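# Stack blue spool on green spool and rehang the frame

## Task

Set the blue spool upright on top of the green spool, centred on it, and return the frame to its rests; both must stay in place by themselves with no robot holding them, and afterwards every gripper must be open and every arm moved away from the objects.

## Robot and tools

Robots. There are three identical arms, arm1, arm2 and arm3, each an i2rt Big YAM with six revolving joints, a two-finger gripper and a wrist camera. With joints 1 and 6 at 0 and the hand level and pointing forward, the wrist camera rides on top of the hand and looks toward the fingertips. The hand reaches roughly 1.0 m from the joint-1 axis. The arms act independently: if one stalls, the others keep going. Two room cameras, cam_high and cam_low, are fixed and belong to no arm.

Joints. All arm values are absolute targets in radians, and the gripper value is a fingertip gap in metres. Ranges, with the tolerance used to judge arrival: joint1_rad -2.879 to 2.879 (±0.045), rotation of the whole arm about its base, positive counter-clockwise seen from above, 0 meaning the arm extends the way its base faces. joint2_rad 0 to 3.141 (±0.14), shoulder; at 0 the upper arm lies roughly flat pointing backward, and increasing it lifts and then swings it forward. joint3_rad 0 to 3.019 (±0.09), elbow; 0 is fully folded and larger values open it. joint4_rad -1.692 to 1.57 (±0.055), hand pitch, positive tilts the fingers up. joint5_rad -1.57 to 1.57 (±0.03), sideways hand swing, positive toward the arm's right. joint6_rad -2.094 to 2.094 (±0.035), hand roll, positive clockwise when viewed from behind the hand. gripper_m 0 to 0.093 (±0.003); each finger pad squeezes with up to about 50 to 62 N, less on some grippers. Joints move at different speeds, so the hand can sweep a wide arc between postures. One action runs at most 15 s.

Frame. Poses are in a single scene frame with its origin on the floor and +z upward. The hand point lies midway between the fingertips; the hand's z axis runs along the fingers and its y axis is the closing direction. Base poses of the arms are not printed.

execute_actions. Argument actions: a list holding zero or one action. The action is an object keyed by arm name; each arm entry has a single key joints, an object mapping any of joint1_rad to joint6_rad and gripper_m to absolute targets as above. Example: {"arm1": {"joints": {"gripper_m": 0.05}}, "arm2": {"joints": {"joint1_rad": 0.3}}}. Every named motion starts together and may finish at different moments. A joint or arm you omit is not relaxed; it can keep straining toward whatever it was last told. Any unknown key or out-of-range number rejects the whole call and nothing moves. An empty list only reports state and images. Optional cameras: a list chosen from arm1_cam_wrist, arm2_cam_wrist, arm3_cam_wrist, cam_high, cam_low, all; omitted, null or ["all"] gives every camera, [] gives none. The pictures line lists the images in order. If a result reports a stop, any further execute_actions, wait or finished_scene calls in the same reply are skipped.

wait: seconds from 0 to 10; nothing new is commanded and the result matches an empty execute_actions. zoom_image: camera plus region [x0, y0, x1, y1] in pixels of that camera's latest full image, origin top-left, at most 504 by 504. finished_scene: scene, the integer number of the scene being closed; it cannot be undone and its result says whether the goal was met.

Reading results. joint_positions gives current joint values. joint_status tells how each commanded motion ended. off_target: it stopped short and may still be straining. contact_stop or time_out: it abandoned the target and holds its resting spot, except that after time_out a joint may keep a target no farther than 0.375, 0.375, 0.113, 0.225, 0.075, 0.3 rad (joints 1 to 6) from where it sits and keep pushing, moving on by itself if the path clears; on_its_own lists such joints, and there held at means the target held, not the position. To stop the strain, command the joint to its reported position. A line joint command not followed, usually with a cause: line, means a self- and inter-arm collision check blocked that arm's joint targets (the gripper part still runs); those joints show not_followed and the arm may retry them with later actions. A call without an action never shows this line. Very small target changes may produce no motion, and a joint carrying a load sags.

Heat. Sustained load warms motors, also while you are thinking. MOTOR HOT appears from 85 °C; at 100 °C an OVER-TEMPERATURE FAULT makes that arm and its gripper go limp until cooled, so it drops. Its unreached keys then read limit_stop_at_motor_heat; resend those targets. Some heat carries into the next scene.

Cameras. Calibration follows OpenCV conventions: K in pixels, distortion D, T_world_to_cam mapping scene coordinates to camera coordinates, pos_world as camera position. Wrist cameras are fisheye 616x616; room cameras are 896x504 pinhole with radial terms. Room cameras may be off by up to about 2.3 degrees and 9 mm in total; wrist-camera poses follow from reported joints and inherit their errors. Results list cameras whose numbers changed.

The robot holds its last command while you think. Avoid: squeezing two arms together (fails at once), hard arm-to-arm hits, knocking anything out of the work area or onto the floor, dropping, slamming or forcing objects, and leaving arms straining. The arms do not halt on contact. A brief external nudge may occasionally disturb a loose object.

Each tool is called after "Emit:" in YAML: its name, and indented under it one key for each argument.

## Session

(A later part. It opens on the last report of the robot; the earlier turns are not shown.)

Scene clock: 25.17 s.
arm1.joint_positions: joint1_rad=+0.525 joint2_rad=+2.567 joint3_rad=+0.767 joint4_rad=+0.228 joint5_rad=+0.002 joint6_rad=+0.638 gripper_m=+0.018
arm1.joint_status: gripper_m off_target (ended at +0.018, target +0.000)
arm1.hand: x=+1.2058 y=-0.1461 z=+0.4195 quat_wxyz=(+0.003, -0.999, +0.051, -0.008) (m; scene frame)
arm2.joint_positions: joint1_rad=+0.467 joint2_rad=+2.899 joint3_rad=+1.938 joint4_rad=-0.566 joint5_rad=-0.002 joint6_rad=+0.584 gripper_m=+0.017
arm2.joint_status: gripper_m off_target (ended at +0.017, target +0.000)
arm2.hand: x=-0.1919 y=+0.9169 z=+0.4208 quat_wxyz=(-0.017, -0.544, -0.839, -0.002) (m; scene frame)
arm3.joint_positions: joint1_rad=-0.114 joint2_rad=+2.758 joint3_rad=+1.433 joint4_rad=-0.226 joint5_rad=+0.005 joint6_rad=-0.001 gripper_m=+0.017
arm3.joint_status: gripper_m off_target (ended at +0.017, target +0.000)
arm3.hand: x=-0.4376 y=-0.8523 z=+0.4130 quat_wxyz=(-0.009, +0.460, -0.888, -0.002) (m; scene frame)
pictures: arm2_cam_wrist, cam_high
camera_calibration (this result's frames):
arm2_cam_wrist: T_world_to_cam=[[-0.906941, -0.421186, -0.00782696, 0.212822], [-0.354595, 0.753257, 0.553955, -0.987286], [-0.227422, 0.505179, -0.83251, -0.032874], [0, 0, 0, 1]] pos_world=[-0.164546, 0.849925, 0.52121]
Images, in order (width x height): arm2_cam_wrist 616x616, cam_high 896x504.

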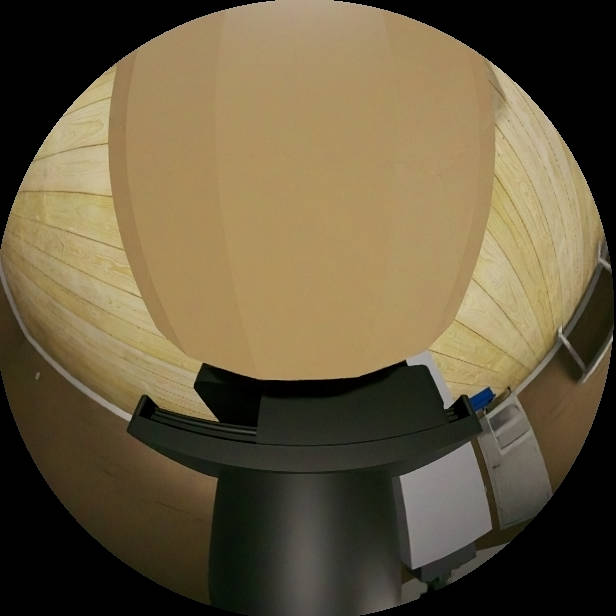

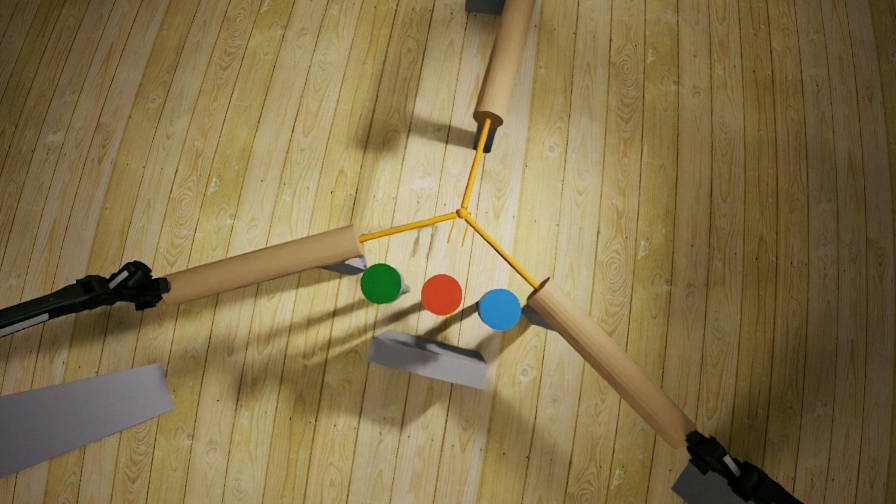

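Emit:
execute_actions:
  actions:
    - {"arm1":{"joints":{"joint2_rad":2.13,"joint3_rad":0.577,"joint4_rad":-0.01}},"arm2":{"joints":{"joint2_rad":2.59,"joint3_rad":1.763,"joint4_rad":-0.70}},"arm3":{"joints":{"joint2_rad":2.446,"joint3_rad":1.254,"joint4_rad":-0.36}}}
  cameras: ["cam_high"]

Emit:
execute_actions:
  actions:
    - {"arm1":{"joints":{"joint2_rad":1.605,"joint3_rad":0.545,"joint4_rad":-0.496}},"arm2":{"joints":{"joint2_rad":2.32,"joint3_rad":1.666,"joint4_rad":-0.88}},"arm3":{"joints":{"joint2_rad":2.118,"joint3_rad":1.158,"joint4_rad":-0.60}}}
  cameras: ["cam_high","cam_low"]

Scene clock: 29.97 s.
arm1.joint_positions: joint1_rad=+0.540 joint2_rad=+2.157 joint3_rad=+0.580 joint4_rad=+0.006 joint5_rad=-0.006 joint6_rad=+0.654 gripper_m=+0.018
arm1.joint_status: all done
arm1.hand: x=+1.2102 y=-0.1491 z=+0.5388 quat_wxyz=(-0.001, -0.999, +0.052, -0.009) (m; scene frame)
arm2.joint_positions: joint1_rad=+0.477 joint2_rad=+2.612 joint3_rad=+1.751 joint4_rad=-0.686 joint5_rad=+0.012 joint6_rad=+0.596 gripper_m=+0.017
arm2.joint_status: all done
arm2.hand: x=-0.1869 y=+0.9185 z=+0.5513 quat_wxyz=(-0.007, -0.545, -0.838, +0.005) (m; scene frame)
arm3.joint_positions: joint1_rad=-0.115 joint2_rad=+2.468 joint3_rad=+1.256 joint4_rad=-0.345 joint5_rad=+0.007 joint6_rad=+0.001 gripper_m=+0.017
arm3.joint_status: all done
arm3.hand: x=-0.4356 y=-0.8510 z=+0.5304 quat_wxyz=(-0.007, +0.458, -0.889, +0.000) (m; scene frame)
pictures: cam_high
Images, in order (width x height): cam_high 896x504.

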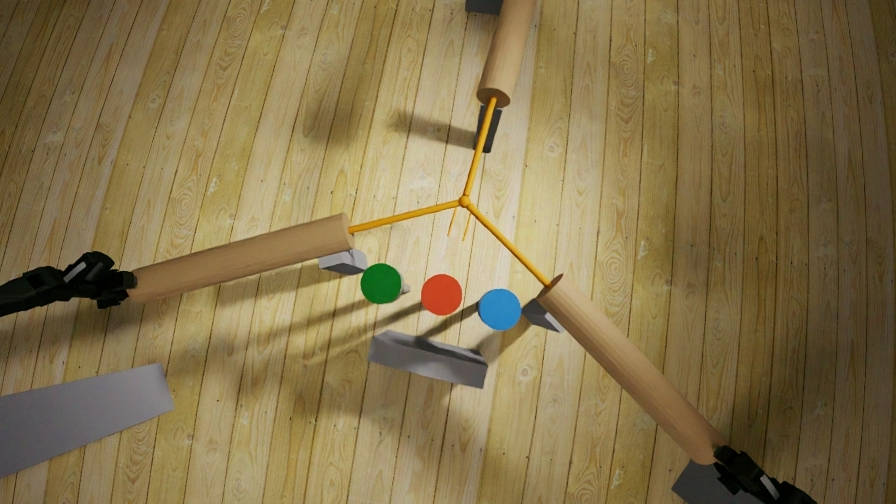

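Scene clock: 31.17 s.
arm1.joint_positions: joint1_rad=+0.544 joint2_rad=+1.631 joint3_rad=+0.539 joint4_rad=-0.482 joint5_rad=-0.011 joint6_rad=+0.658 gripper_m=+0.018
arm1.joint_status: all done
arm1.hand: x=+1.2074 y=-0.1525 z=+0.6777 quat_wxyz=(-0.002, -0.999, +0.052, -0.012) (m; scene frame)
arm2.joint_positions: joint1_rad=+0.472 joint2_rad=+2.328 joint3_rad=+1.647 joint4_rad=-0.871 joint5_rad=+0.016 joint6_rad=+0.592 gripper_m=+0.017
arm2.joint_status: all done
arm2.hand: x=-0.1922 y=+0.9172 z=+0.6963 quat_wxyz=(-0.004, -0.545, -0.838, +0.007) (m; scene frame)
arm3.joint_positions: joint1_rad=-0.115 joint2_rad=+2.139 joint3_rad=+1.156 joint4_rad=-0.590 joint5_rad=+0.006 joint6_rad=+0.001 gripper_m=+0.017
arm3.joint_status: all done
arm3.hand: x=-0.4378 y=-0.8537 z=+0.6699 quat_wxyz=(+0.000, +0.458, -0.889, +0.003) (m; scene frame)
pictures: cam_high, cam_low
Images, in order (width x height): cam_high 896x504, cam_low 896x504.

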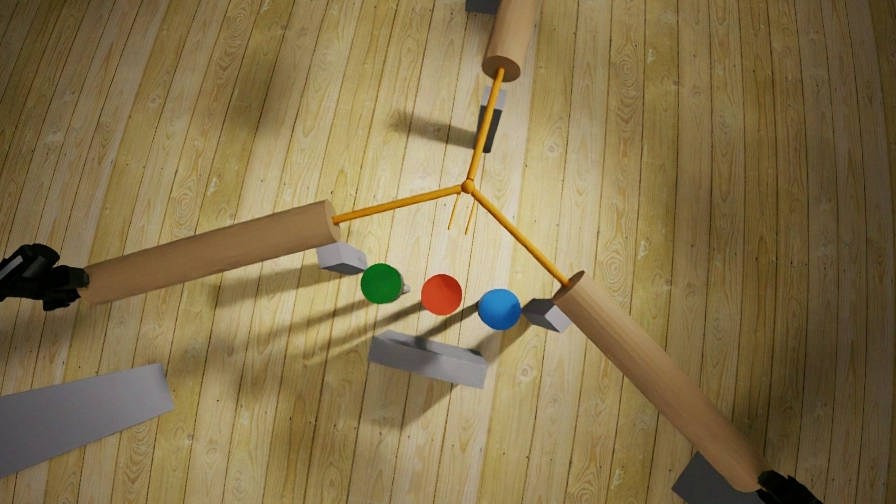

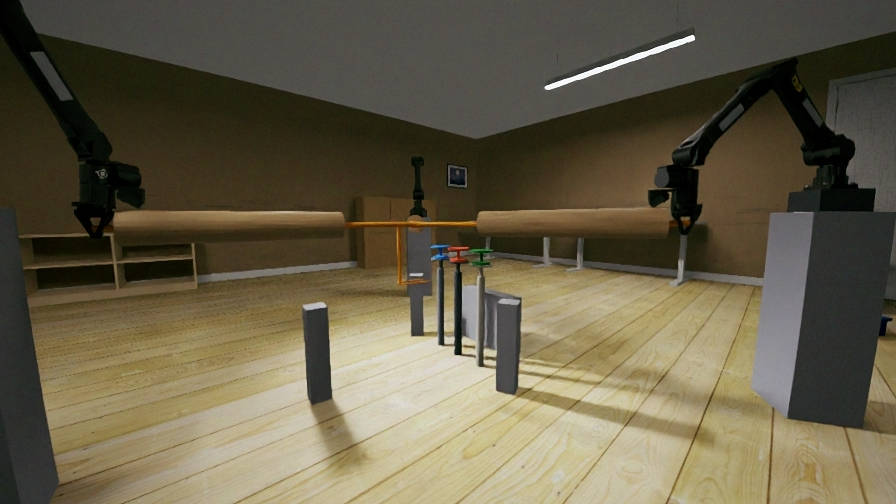

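Emit:
execute_actions:
  actions:
    - {"arm1":{"joints":{"joint1_rad":0.714,"joint2_rad":1.665,"joint3_rad":1.152,"joint4_rad":-1.043,"joint6_rad":0.827}},"arm2":{"joints":{"joint1_rad":0.172,"joint2_rad":2.2,"joint3_rad":1.781,"joint4_rad":-1.12,"joint6_rad":0.289}},"arm3":{"joints":{"joint1_rad":-0.134,"joint2_rad":1.508,"joint3_rad":0.66,"joint4_rad":-0.72,"joint6_rad":-0.02}}}
  cameras: ["cam_high","cam_low"]

Emit:
zoom_image:
  camera: "cam_low"
  region: [380, 200, 520, 290]

Scene clock: 35.57 s.
arm1.joint_positions: joint1_rad=+0.712 joint2_rad=+1.673 joint3_rad=+1.108 joint4_rad=-1.002 joint5_rad=-0.005 joint6_rad=+0.824 gripper_m=+0.018
arm1.joint_status: all done
arm1.hand: x=+1.1107 y=-0.2986 z=+0.8059 quat_wxyz=(-0.001, -0.999, +0.051, -0.009) (m; scene frame)
arm2.joint_positions: joint1_rad=+0.175 joint2_rad=+2.200 joint3_rad=+1.744 joint4_rad=-1.076 joint5_rad=+0.006 joint6_rad=+0.289 gripper_m=+0.017
arm2.joint_status: all done
arm2.hand: x=-0.3000 y=+0.7616 z=+0.8063 quat_wxyz=(-0.013, -0.543, -0.840, +0.008) (m; scene frame)
arm3.joint_positions: joint1_rad=-0.153 joint2_rad=+1.548 joint3_rad=+0.659 joint4_rad=-0.711 joint5_rad=+0.021 joint6_rad=-0.036 gripper_m=+0.017
arm3.joint_status: all done
arm3.hand: x=-0.5303 y=-1.0088 z=+0.7888 quat_wxyz=(+0.010, +0.458, -0.889, +0.016) (m; scene frame)
pictures: cam_high, cam_low
Images, in order (width x height): cam_high 896x504, cam_low 896x504.

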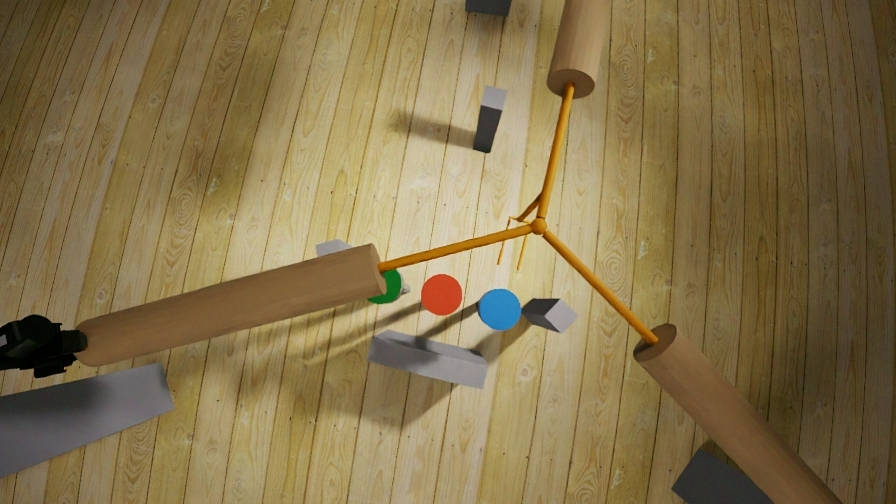

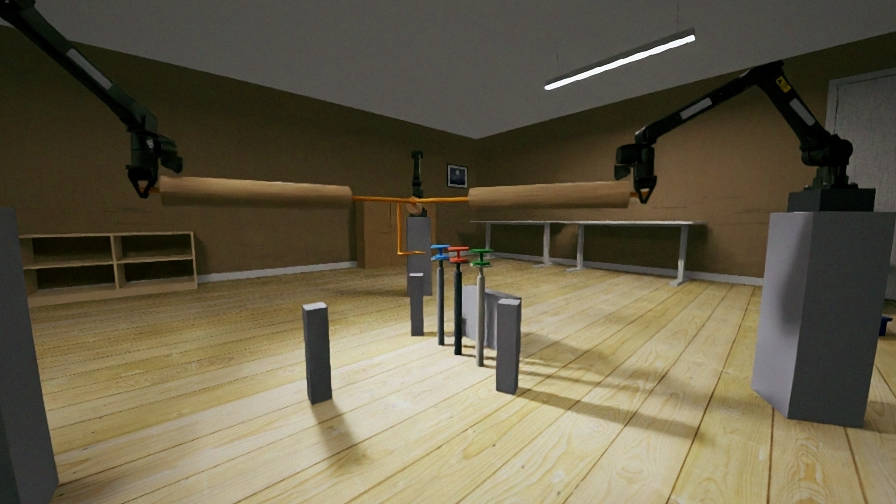

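Region (380, 200, 520, 290) of cam_low's 896x504 image, scaled by 3.600, with more detail than that image has; it fills the top 324 rows of this view, and the rest is white.

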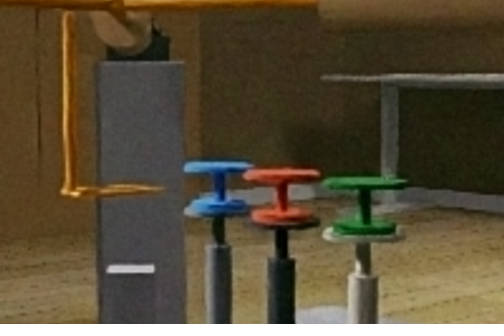

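Emit:
execute_actions:
  actions:
    - {"arm1":{"joints":{"joint1_rad":0.568,"joint2_rad":1.828,"joint3_rad":1.41,"joint4_rad":-1.10,"joint6_rad":0.681}},"arm2":{"joints":{"joint1_rad":0.05,"joint2_rad":2.04,"joint3_rad":1.48,"joint4_rad":-0.98,"joint6_rad":0.167}},"arm3":{"joints":{"joint1_rad":0.217,"joint2_rad":1.40,"joint3_rad":0.58,"joint4_rad":-0.74,"joint6_rad":0.33}}}
  cameras: ["cam_high","cam_low"]

Emit:
zoom_image:
  camera: "cam_low"
  region: [380, 200, 520, 290]

Scene clock: 38.53 s.
arm1.joint_positions: joint1_rad=+0.576 joint2_rad=+1.854 joint3_rad=+1.365 joint4_rad=-1.062 joint5_rad=-0.007 joint6_rad=+0.692 gripper_m=+0.018
arm1.joint_status: all done
arm1.hand: x=+1.0041 y=-0.2965 z=+0.8041 quat_wxyz=(-0.007, -0.999, +0.053, -0.002) (m; scene frame)
arm2.joint_positions: joint1_rad=+0.050 joint2_rad=+2.044 joint3_rad=+1.472 joint4_rad=-0.958 joint5_rad=+0.005 joint6_rad=+0.163 gripper_m=+0.017
arm2.joint_status: all done
arm2.hand: x=-0.4016 y=+0.7673 z=+0.8084 quat_wxyz=(-0.012, -0.542, -0.840, +0.010) (m; scene frame)
arm3.joint_positions: joint1_rad=+0.183 joint2_rad=+1.431 joint3_rad=+0.552 joint4_rad=-0.739 joint5_rad=+0.018 joint6_rad=+0.302 gripper_m=+0.017
arm3.joint_status: all done
arm3.hand: x=-0.6373 y=-1.0022 z=+0.7959 quat_wxyz=(+0.011, +0.457, -0.889, +0.023) (m; scene frame)
pictures: cam_high, cam_low
Images, in order (width x height): cam_high 896x504, cam_low 896x504.

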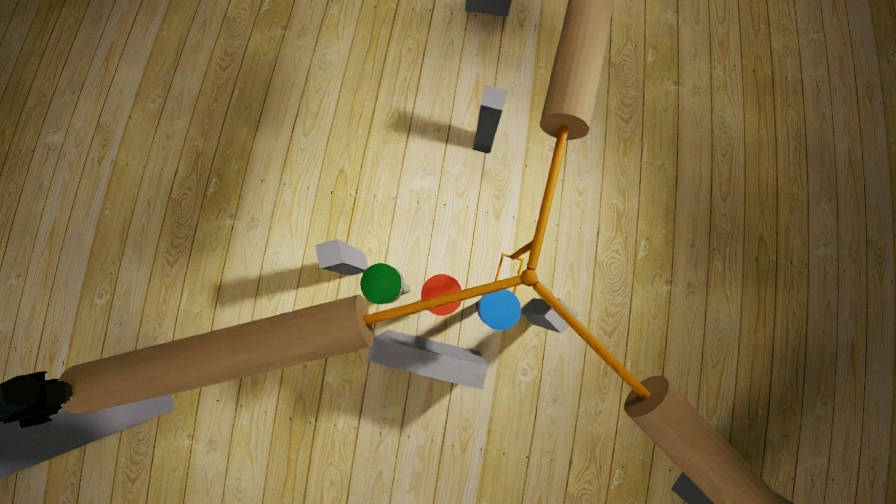

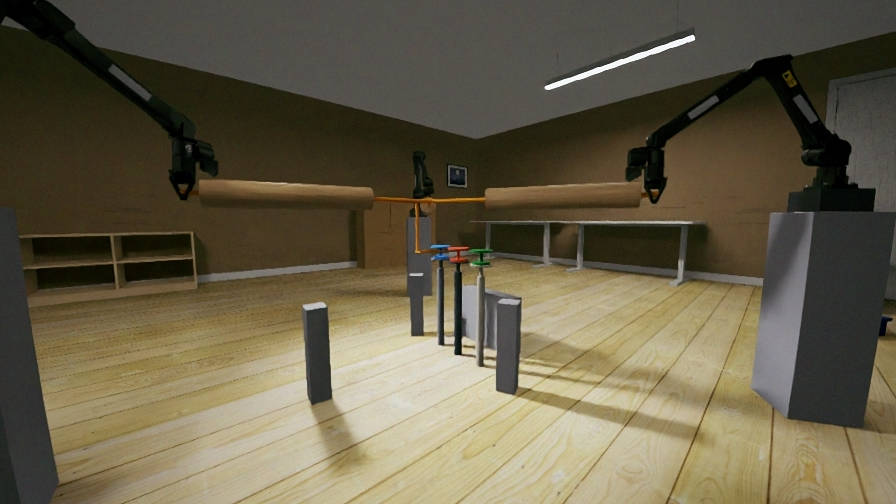

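Region (380, 200, 520, 290) of cam_low's 896x504 image, scaled by 3.600, with more detail than that image has; it fills the top 324 rows of this view, and the rest is white.

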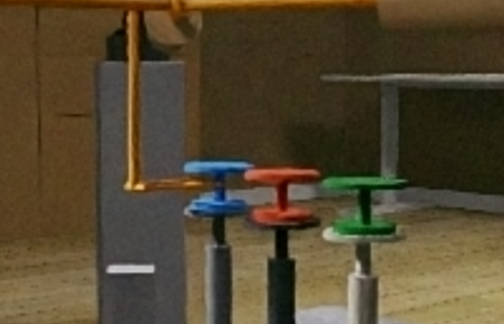

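Emit:
execute_actions:
  actions:
    - {"arm1":{"joints":{"joint1_rad":0.52,"joint2_rad":1.91,"joint3_rad":1.54,"joint4_rad":-1.15,"joint6_rad":0.634}},"arm2":{"joints":{"joint1_rad":-0.015,"joint2_rad":1.985,"joint3_rad":1.38,"joint4_rad":-0.93,"joint6_rad":0.10}},"arm3":{"joints":{"joint1_rad":0.39,"joint2_rad":1.40,"joint3_rad":0.58,"joint4_rad":-0.74,"joint6_rad":0.50}}}
  cameras: ["cam_high","cam_low"]

Emit:
execute_actions:
  actions:
    - {"arm1":{"joints":{"joint1_rad":0.474,"joint2_rad":1.995,"joint3_rad":1.668,"joint4_rad":-1.19,"joint6_rad":0.587}},"arm2":{"joints":{"joint1_rad":-0.08,"joint2_rad":1.93,"joint3_rad":1.285,"joint4_rad":-0.89,"joint6_rad":0.037}},"arm3":{"joints":{"joint1_rad":0.562,"joint2_rad":1.40,"joint3_rad":0.58,"joint4_rad":-0.74,"joint6_rad":0.676}}}
  cameras: ["cam_high","cam_low"]

Scene clock: 44.17 s.
arm1.joint_positions: joint1_rad=+0.532 joint2_rad=+1.934 joint3_rad=+1.494 joint4_rad=-1.112 joint5_rad=-0.008 joint6_rad=+0.653 gripper_m=+0.018
arm1.joint_status: all done
arm1.hand: x=+0.9616 y=-0.2948 z=+0.8055 quat_wxyz=(-0.006, -0.998, +0.056, -0.003) (m; scene frame)
arm2.joint_positions: joint1_rad=+0.004 joint2_rad=+1.992 joint3_rad=+1.367 joint4_rad=-0.902 joint5_rad=+0.003 joint6_rad=+0.120 gripper_m=+0.017
arm2.joint_status: all done
arm2.hand: x=-0.4381 y=+0.7762 z=+0.8037 quat_wxyz=(-0.014, -0.544, -0.839, +0.011) (m; scene frame)
arm3.joint_positions: joint1_rad=+0.355 joint2_rad=+1.431 joint3_rad=+0.552 joint4_rad=-0.741 joint5_rad=+0.017 joint6_rad=+0.479 gripper_m=+0.017
arm3.joint_status: all done
arm3.hand: x=-0.6824 y=-0.9912 z=+0.7961 quat_wxyz=(+0.008, +0.455, -0.890, +0.025) (m; scene frame)
pictures: cam_high, cam_low
Images, in order (width x height): cam_high 896x504, cam_low 896x504.

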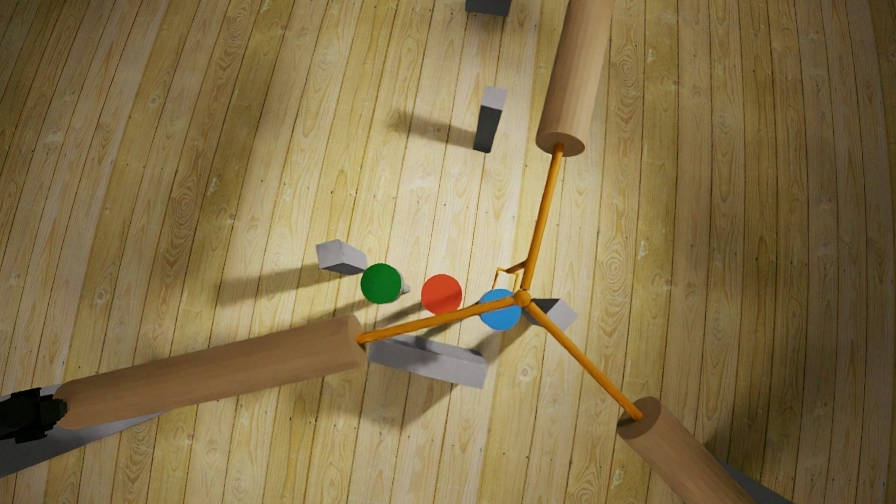

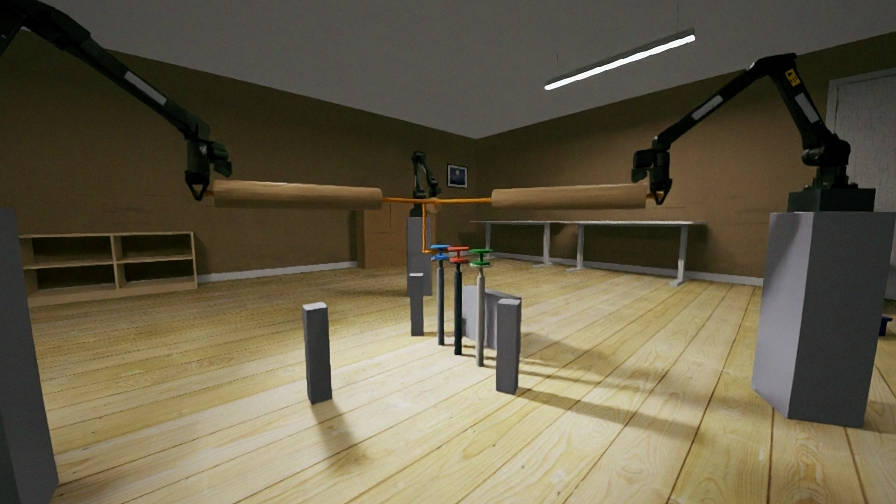

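Scene clock: 45.07 s.
arm1.joint_positions: joint1_rad=+0.483 joint2_rad=+2.021 joint3_rad=+1.629 joint4_rad=-1.152 joint5_rad=-0.007 joint6_rad=+0.604 gripper_m=+0.018
arm1.joint_status: all done
arm1.hand: x=+0.9147 y=-0.2885 z=+0.8034 quat_wxyz=(-0.008, -0.998, +0.055, +0.002) (m; scene frame)
arm2.joint_positions: joint1_rad=-0.072 joint2_rad=+1.937 joint3_rad=+1.273 joint4_rad=-0.864 joint5_rad=+0.004 joint6_rad=+0.043 gripper_m=+0.017
arm2.joint_status: all done
arm2.hand: x=-0.4872 y=+0.7797 z=+0.8039 quat_wxyz=(-0.013, -0.543, -0.840, +0.012) (m; scene frame)
arm3.joint_positions: joint1_rad=+0.521 joint2_rad=+1.431 joint3_rad=+0.552 joint4_rad=-0.741 joint5_rad=+0.016 joint6_rad=+0.645 gripper_m=+0.017
arm3.joint_status: all done
arm3.hand: x=-0.7269 y=-0.9878 z=+0.7962 quat_wxyz=(+0.004, +0.455, -0.890, +0.026) (m; scene frame)
pictures: cam_high, cam_low
Images, in order (width x height): cam_high 896x504, cam_low 896x504.

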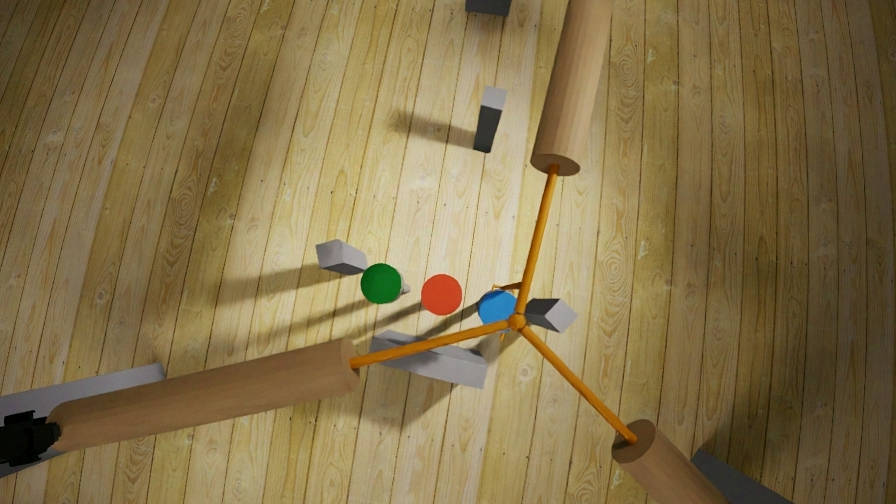

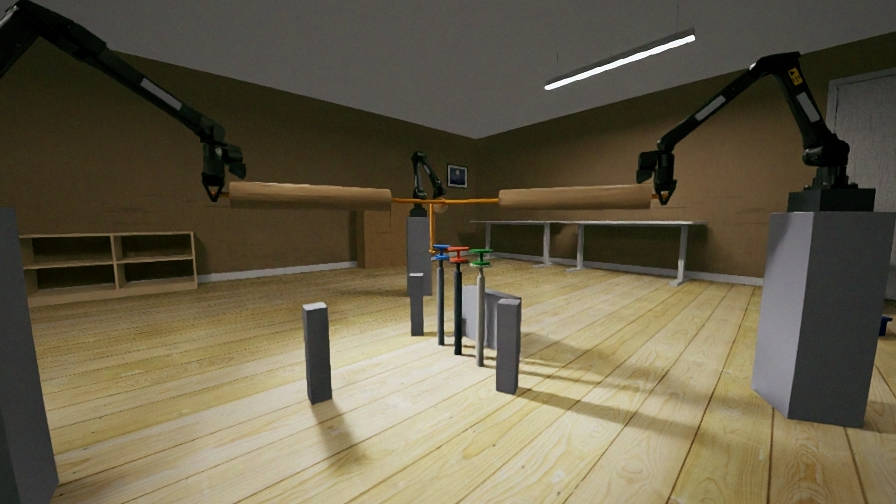

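Emit:
zoom_image:
  camera: "cam_high"
  region: [440,250,600,370]

Emit:
zoom_image:
  camera: "cam_low"
  region: [400,190,520,290]

Region (440, 250, 600, 370) of cam_high's 896x504 image, scaled by 3.150, with more detail than that image has; it fills the top 378 rows of this view, and the rest is white.

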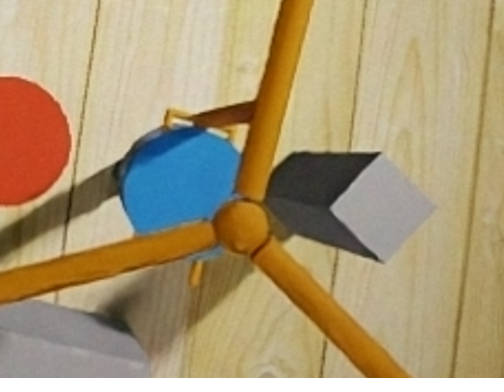

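Region (400, 190, 520, 290) of cam_low's 896x504 image, scaled by 4.200, with more detail than that image has.

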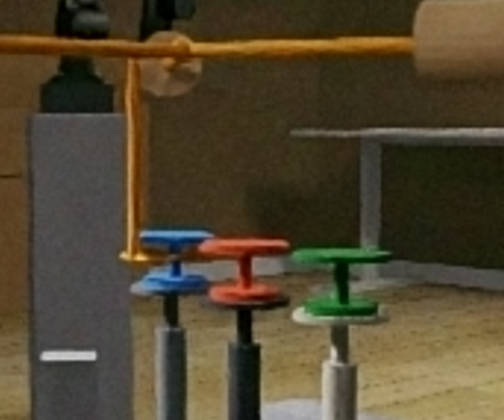

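Emit:
execute_actions:
  actions:
    - {"arm1":{"joints":{"joint2_rad":1.955,"joint3_rad":1.755,"joint4_rad":-1.31}},"arm2":{"joints":{"joint2_rad":1.85,"joint3_rad":1.345,"joint4_rad":-1.02}},"arm3":{"joints":{"joint2_rad":1.27,"joint3_rad":0.65,"joint4_rad":-0.95}}}
  cameras: []

Emit:
execute_actions:
  actions:
    - {"arm1":{"joints":{"joint2_rad":1.91,"joint3_rad":1.85,"joint4_rad":-1.44}},"arm2":{"joints":{"joint2_rad":1.775,"joint3_rad":1.41,"joint4_rad":-1.15}},"arm3":{"joints":{"joint2_rad":1.135,"joint3_rad":0.74,"joint4_rad":-1.17}}}
  cameras: ["cam_high","cam_low"]

Scene clock: 48.37 s.
arm1.joint_positions: joint1_rad=+0.483 joint2_rad=+1.996 joint3_rad=+1.706 joint4_rad=-1.265 joint5_rad=-0.003 joint6_rad=+0.604 gripper_m=+0.018
arm1.joint_status: all done
arm1.hand: x=+0.9115 y=-0.2891 z=+0.8451 quat_wxyz=(-0.003, -0.998, +0.055, -0.002) (m; scene frame)
arm2.joint_positions: joint1_rad=-0.076 joint2_rad=+1.856 joint3_rad=+1.306 joint4_rad=-0.981 joint5_rad=+0.010 joint6_rad=+0.040 gripper_m=+0.017
arm2.joint_status: all done
arm2.hand: x=-0.4914 y=+0.7812 z=+0.8547 quat_wxyz=(-0.010, -0.543, -0.839, +0.014) (m; scene frame)
arm3.joint_positions: joint1_rad=+0.531 joint2_rad=+1.295 joint3_rad=+0.605 joint4_rad=-0.924 joint5_rad=+0.009 joint6_rad=+0.654 gripper_m=+0.017
arm3.joint_status: all done
arm3.hand: x=-0.7307 y=-0.9878 z=+0.8454 quat_wxyz=(+0.006, +0.455, -0.890, +0.022) (m; scene frame)
pictures: none
No camera images: the call's "cameras" was empty. Leave "cameras" out to get every camera's image.

Scene clock: 49.43 s.
arm1.joint_positions: joint1_rad=+0.486 joint2_rad=+1.949 joint3_rad=+1.801 joint4_rad=-1.399 joint5_rad=-0.004 joint6_rad=+0.605 gripper_m=+0.018
arm1.joint_status: all done
arm1.hand: x=+0.9125 y=-0.2900 z=+0.9080 quat_wxyz=(-0.006, -0.998, +0.055, +0.001) (m; scene frame)
arm2.joint_positions: joint1_rad=-0.079 joint2_rad=+1.782 joint3_rad=+1.370 joint4_rad=-1.113 joint5_rad=+0.012 joint6_rad=+0.037 gripper_m=+0.017
arm2.joint_status: all done
arm2.hand: x=-0.4925 y=+0.7800 z=+0.9129 quat_wxyz=(-0.011, -0.543, -0.839, +0.016) (m; scene frame)
arm3.joint_positions: joint1_rad=+0.531 joint2_rad=+1.157 joint3_rad=+0.696 joint4_rad=-1.138 joint5_rad=+0.015 joint6_rad=+0.655 gripper_m=+0.017
arm3.joint_status: all done
arm3.hand: x=-0.7295 y=-0.9888 z=+0.9096 quat_wxyz=(+0.000, +0.455, -0.890, +0.016) (m; scene frame)
pictures: cam_high, cam_low
Images, in order (width x height): cam_high 896x504, cam_low 896x504.

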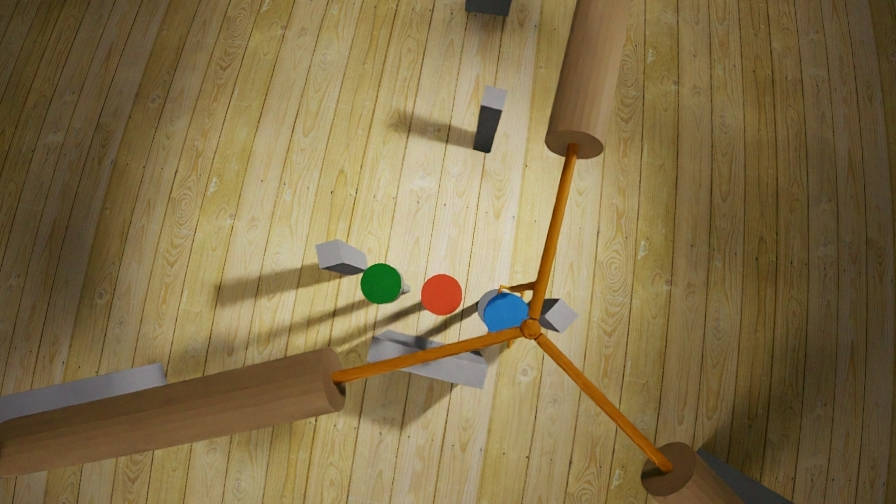

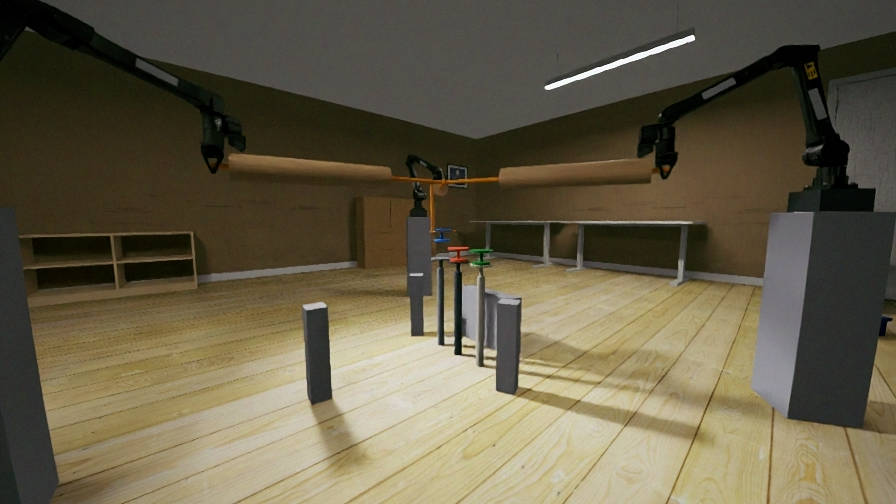

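Emit:
execute_actions:
  actions:
    - {"arm1":{"joints":{"joint1_rad":0.345,"joint2_rad":1.81,"joint3_rad":1.74,"joint4_rad":-1.44,"joint6_rad":0.46}},"arm2":{"joints":{"joint1_rad":0.03,"joint2_rad":1.6,"joint3_rad":1.24,"joint4_rad":-1.15,"joint6_rad":0.15}},"arm3":{"joints":{"joint1_rad":0.53,"joint2_rad":1.33,"joint3_rad":0.96,"joint4_rad":-1.2,"joint6_rad":0.65}}}
  cameras: []

Emit:
execute_actions:
  actions:
    - {"arm1":{"joints":{"joint1_rad":0.2,"joint2_rad":1.725,"joint3_rad":1.6,"joint4_rad":-1.42,"joint6_rad":0.315}},"arm2":{"joints":{"joint1_rad":0.155,"joint2_rad":1.44,"joint3_rad":1.03,"joint4_rad":-1.15,"joint6_rad":0.27}},"arm3":{"joints":{"joint1_rad":0.51,"joint2_rad":1.53,"joint3_rad":1.2,"joint4_rad":-1.2,"joint6_rad":0.625}}}
  cameras: ["cam_high","cam_low"]

Scene clock: 54.57 s.
arm1.joint_positions: joint1_rad=+0.376 joint2_rad=+1.852 joint3_rad=+1.734 joint4_rad=-1.434 joint5_rad=-0.013 joint6_rad=+0.498 gripper_m=+0.018
arm1.joint_status: joint6_rad time_out (moved -0.107 of -0.145); the others done
arm1.on_its_own: joint6_rad reads +0.498 and still pushes toward +0.460 since a time_out
arm1.hand: x=+0.9144 y=-0.2191 z=+0.9378 quat_wxyz=(-0.008, -0.998, +0.056, -0.003) (m; scene frame)
arm2.joint_positions: joint1_rad=+0.004 joint2_rad=+1.599 joint3_rad=+1.220 joint4_rad=-1.152 joint5_rad=+0.014 joint6_rad=+0.124 gripper_m=+0.017
arm2.joint_status: all done
arm2.hand: x=-0.4870 y=+0.8549 z=+0.9457 quat_wxyz=(-0.010, -0.546, -0.838, +0.015) (m; scene frame)
arm3.joint_positions: joint1_rad=+0.524 joint2_rad=+1.339 joint3_rad=+0.912 joint4_rad=-1.171 joint5_rad=+0.012 joint6_rad=+0.648 gripper_m=+0.017
arm3.joint_status: all done
arm3.hand: x=-0.7297 y=-0.9138 z=+0.9314 quat_wxyz=(+0.001, +0.455, -0.890, +0.015) (m; scene frame)
pictures: none
No camera images: the call's "cameras" was empty. Leave "cameras" out to get every camera's image.

not run: a stop came earlier in this reply.

Emit:
execute_actions:
  actions:
    - {"arm1":{"joints":{"joint1_rad":0.2,"joint2_rad":1.725,"joint3_rad":1.6,"joint4_rad":-1.42,"joint6_rad":0.33}},"arm2":{"joints":{"joint1_rad":0.155,"joint2_rad":1.44,"joint3_rad":1.03,"joint4_rad":-1.15,"joint6_rad":0.27}},"arm3":{"joints":{"joint1_rad":0.51,"joint2_rad":1.53,"joint3_rad":1.2,"joint4_rad":-1.2,"joint6_rad":0.625}}}
  cameras: ["cam_high","cam_low"]

Scene clock: 56.07 s.
arm1.joint_positions: joint1_rad=+0.221 joint2_rad=+1.765 joint3_rad=+1.599 joint4_rad=-1.406 joint5_rad=-0.010 joint6_rad=+0.342 gripper_m=+0.018
arm1.joint_status: all done
arm1.hand: x=+0.9240 y=-0.1251 z=+0.9337 quat_wxyz=(-0.003, -0.998, +0.055, -0.010) (m; scene frame)
arm2.joint_positions: joint1_rad=+0.135 joint2_rad=+1.429 joint3_rad=+1.020 joint4_rad=-1.131 joint5_rad=+0.018 joint6_rad=+0.251 gripper_m=+0.017
arm2.joint_status: all done
arm2.hand: x=-0.4820 y=+0.9448 z=+0.9434 quat_wxyz=(-0.007, -0.544, -0.839, +0.013) (m; scene frame)
arm3.joint_positions: joint1_rad=+0.494 joint2_rad=+1.551 joint3_rad=+1.145 joint4_rad=-1.177 joint5_rad=+0.012 joint6_rad=+0.617 gripper_m=+0.017
arm3.joint_status: all done
arm3.hand: x=-0.7188 y=-0.8254 z=+0.9343 quat_wxyz=(-0.002, +0.455, -0.890, +0.008) (m; scene frame)
pictures: cam_high, cam_low
Images, in order (width x height): cam_high 896x504, cam_low 896x504.

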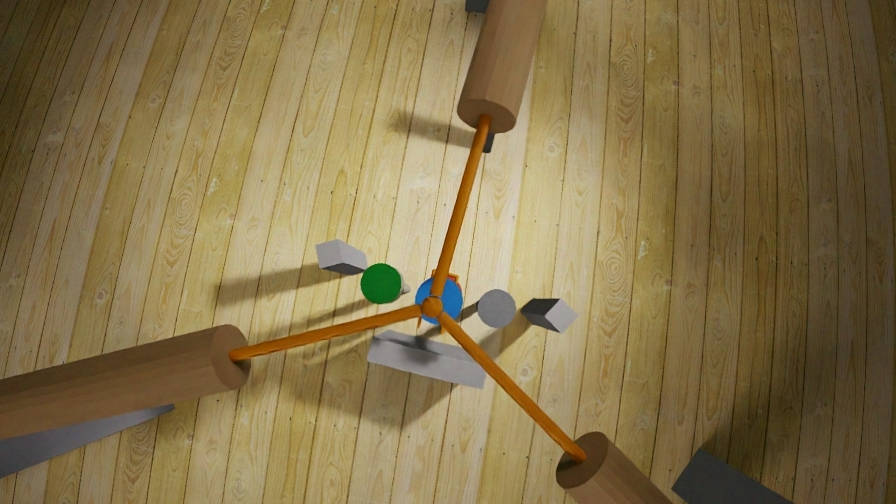

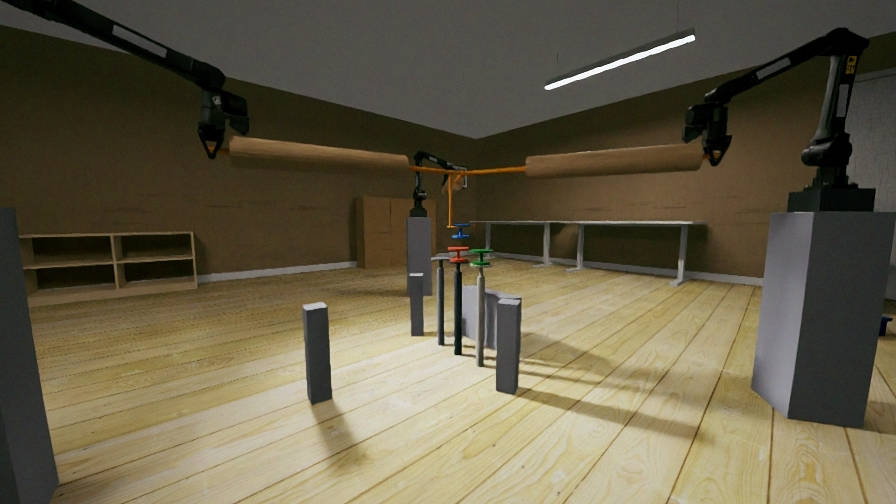

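Emit:
execute_actions:
  actions:
    - {"arm1":{"joints":{"joint1_rad":0.04,"joint2_rad":1.7,"joint3_rad":1.56,"joint4_rad":-1.41,"joint6_rad":0.19}},"arm2":{"joints":{"joint1_rad":0.34,"joint2_rad":1.31,"joint3_rad":0.9,"joint4_rad":-1.15,"joint6_rad":0.45}},"arm3":{"joints":{"joint1_rad":0.5,"joint2_rad":1.73,"joint3_rad":1.49,"joint4_rad":-1.29,"joint6_rad":0.61}}}
  cameras: []

Emit:
execute_actions:
  actions:
    - {"arm1":{"joints":{"joint1_rad":-0.135,"joint2_rad":1.68,"joint3_rad":1.53,"joint4_rad":-1.4,"joint6_rad":-0.02}},"arm2":{"joints":{"joint1_rad":0.585,"joint2_rad":1.19,"joint3_rad":0.78,"joint4_rad":-1.15,"joint6_rad":0.7}},"arm3":{"joints":{"joint1_rad":0.49,"joint2_rad":1.925,"joint3_rad":1.79,"joint4_rad":-1.38,"joint6_rad":0.6}}}
  cameras: ["cam_high","cam_low"]

Scene clock: 58.33 s.
arm1.joint_positions: joint1_rad=+0.073 joint2_rad=+1.741 joint3_rad=+1.545 joint4_rad=-1.405 joint5_rad=-0.021 joint6_rad=+0.200 gripper_m=+0.018
arm1.joint_status: all done
arm1.hand: x=+0.9292 y=-0.0469 z=+0.9262 quat_wxyz=(-0.006, -0.998, +0.059, -0.024) (m; scene frame)
arm2.joint_positions: joint1_rad=+0.317 joint2_rad=+1.295 joint3_rad=+0.880 joint4_rad=-1.137 joint5_rad=+0.027 joint6_rad=+0.438 gripper_m=+0.017
arm2.joint_status: all done
arm2.hand: x=-0.4725 y=+1.0293 z=+0.9401 quat_wxyz=(-0.002, -0.545, -0.838, +0.014) (m; scene frame)
arm3.joint_positions: joint1_rad=+0.488 joint2_rad=+1.755 joint3_rad=+1.424 joint4_rad=-1.260 joint5_rad=+0.006 joint6_rad=+0.611 gripper_m=+0.017
arm3.joint_status: all done
arm3.hand: x=-0.7163 y=-0.7415 z=+0.9408 quat_wxyz=(+0.003, +0.456, -0.890, +0.010) (m; scene frame)
pictures: none
No camera images: the call's "cameras" was empty. Leave "cameras" out to get every camera's image.

Scene clock: 59.40 s.
arm1.joint_positions: joint1_rad=-0.108 joint2_rad=+1.720 joint3_rad=+1.513 joint4_rad=-1.399 joint5_rad=-0.021 joint6_rad=+0.010 gripper_m=+0.018
arm1.joint_status: all done
arm1.hand: x=+0.9390 y=+0.0462 z=+0.9251 quat_wxyz=(-0.010, -0.998, +0.054, -0.025) (m; scene frame)
arm2.joint_positions: joint1_rad=+0.560 joint2_rad=+1.181 joint3_rad=+0.758 joint4_rad=-1.142 joint5_rad=+0.032 joint6_rad=+0.675 gripper_m=+0.017
arm2.joint_status: all done
arm2.hand: x=-0.4684 y=+1.1174 z=+0.9312 quat_wxyz=(+0.000, -0.543, -0.840, +0.015) (m; scene frame)
arm3.joint_positions: joint1_rad=+0.470 joint2_rad=+1.957 joint3_rad=+1.729 joint4_rad=-1.342 joint5_rad=+0.009 joint6_rad=+0.591 gripper_m=+0.017
arm3.joint_status: all done
arm3.hand: x=-0.7039 y=-0.6562 z=+0.9437 quat_wxyz=(-0.004, +0.456, -0.890, +0.002) (m; scene frame)
pictures: cam_high, cam_low
Images, in order (width x height): cam_high 896x504, cam_low 896x504.

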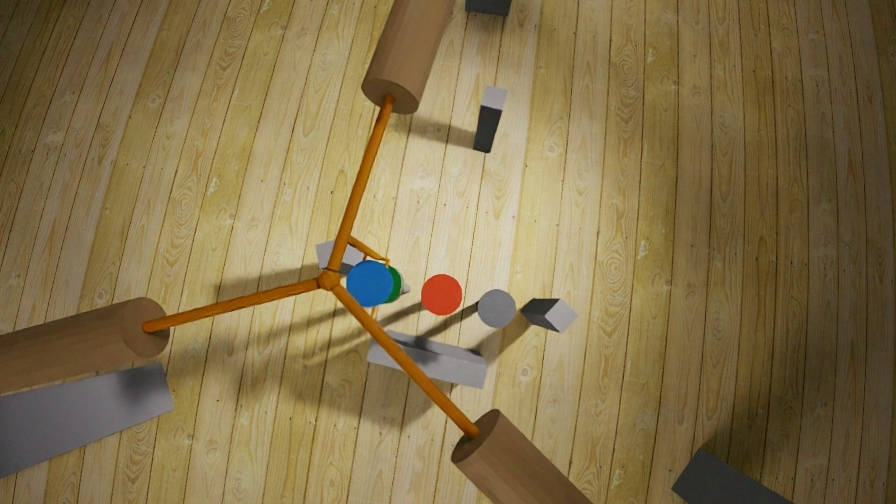

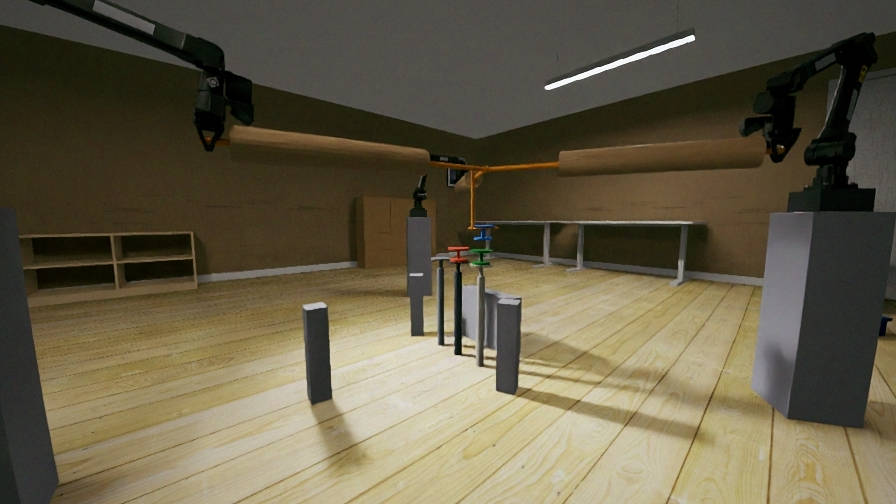

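Emit:
zoom_image:
  camera: "cam_high"
  region: [320,235,440,325]

Emit:
zoom_image:
  camera: "cam_low"
  region: [440,200,530,290]

Region (320, 235, 440, 325) of cam_high's 896x504 image, scaled by 4.200, with more detail than that image has; it fills the top 378 rows of this view, and the rest is white.

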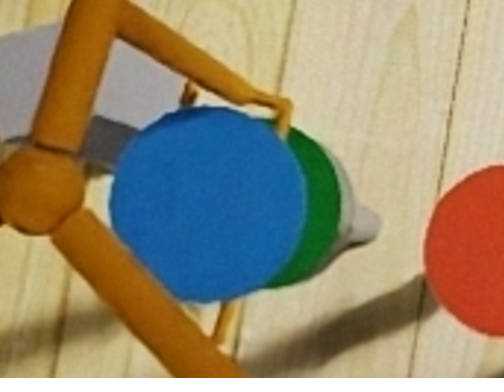

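Region (440, 200, 530, 290) of cam_low's 896x504 image, scaled by 5.600, with more detail than that image has.

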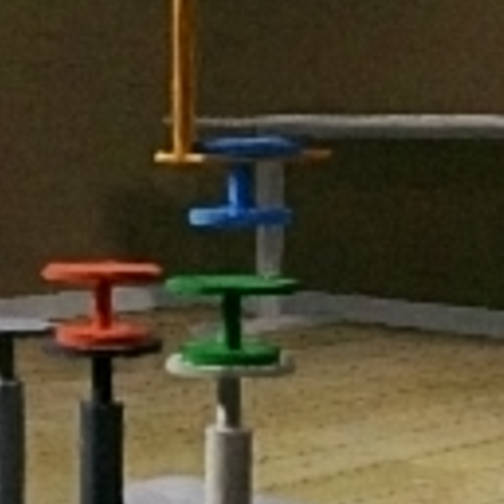

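Emit:
execute_actions:
  actions:
    - {"arm1":{"joints":{"joint1_rad":-0.075,"joint2_rad":1.72,"joint3_rad":1.44,"joint4_rad":-1.32,"joint6_rad":0.02}},"arm2":{"joints":{"joint1_rad":0.525,"joint2_rad":1.25,"joint3_rad":0.70,"joint4_rad":-1.02,"joint6_rad":0.665}},"arm3":{"joints":{"joint2_rad":1.96,"joint3_rad":1.62,"joint4_rad":-1.22}}}
  cameras: ["cam_high","cam_low"]

Emit:
zoom_image:
  camera: "cam_high"
  region: [320,235,440,325]

Emit:
zoom_image:
  camera: "cam_low"
  region: [440,200,530,290]

Scene clock: 64.13 s.
arm1.joint_positions: joint1_rad=-0.079 joint2_rad=+1.740 joint3_rad=+1.442 joint4_rad=-1.307 joint5_rad=-0.008 joint6_rad=+0.039 gripper_m=+0.018
arm1.joint_status: all done
arm1.hand: x=+0.9397 y=+0.0339 z=+0.8891 quat_wxyz=(-0.002, -0.998, +0.054, -0.025) (m; scene frame)
arm2.joint_positions: joint1_rad=+0.526 joint2_rad=+1.256 joint3_rad=+0.705 joint4_rad=-1.003 joint5_rad=+0.017 joint6_rad=+0.645 gripper_m=+0.017
arm2.joint_status: all done
arm2.hand: x=-0.4652 y=+1.1073 z=+0.8929 quat_wxyz=(-0.004, -0.545, -0.839, +0.007) (m; scene frame)
arm3.joint_positions: joint1_rad=+0.470 joint2_rad=+1.974 joint3_rad=+1.618 joint4_rad=-1.217 joint5_rad=+0.009 joint6_rad=+0.591 gripper_m=+0.017
arm3.joint_status: all done
arm3.hand: x=-0.7042 y=-0.6658 z=+0.8936 quat_wxyz=(-0.003, +0.456, -0.890, +0.003) (m; scene frame)
pictures: cam_high, cam_low
Images, in order (width x height): cam_high 896x504, cam_low 896x504.

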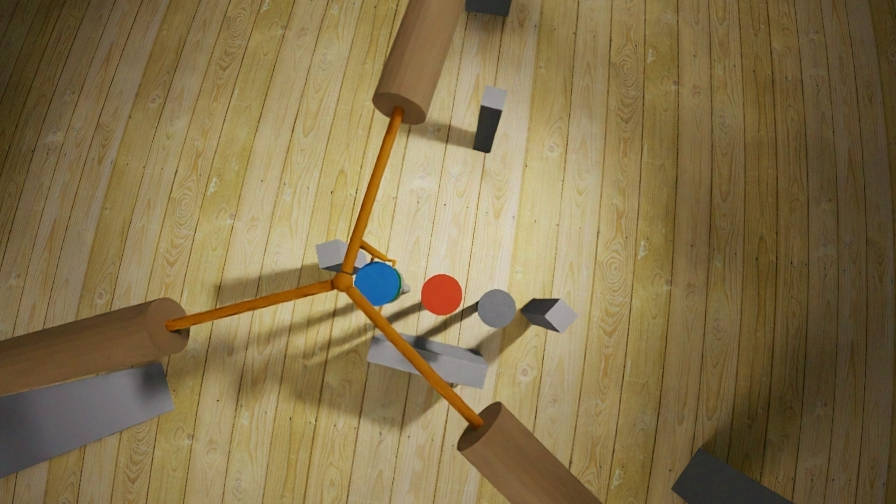

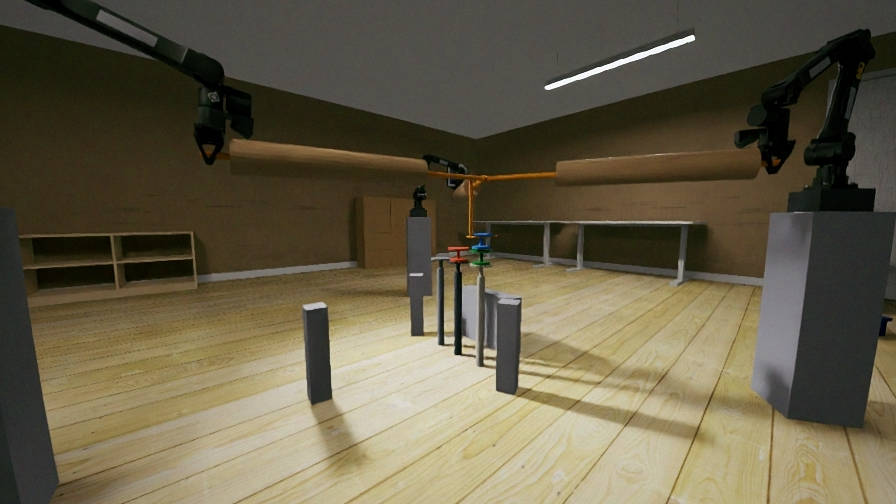

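Region (320, 235, 440, 325) of cam_high's 896x504 image, scaled by 4.200, with more detail than that image has; it fills the top 378 rows of this view, and the rest is white.

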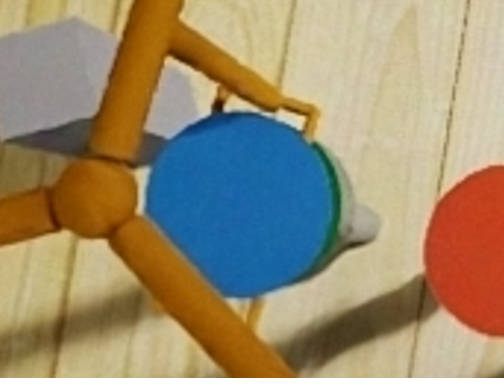

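Region (440, 200, 530, 290) of cam_low's 896x504 image, scaled by 5.600, with more detail than that image has.

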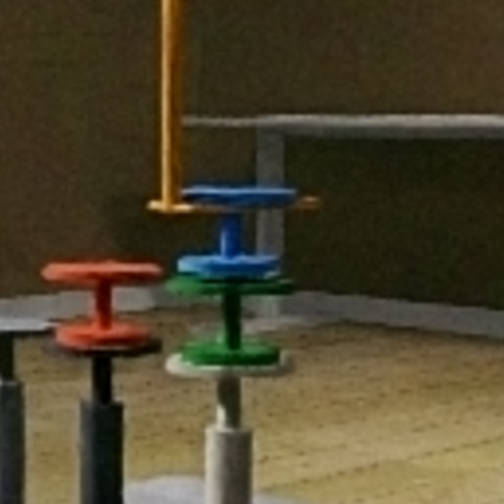

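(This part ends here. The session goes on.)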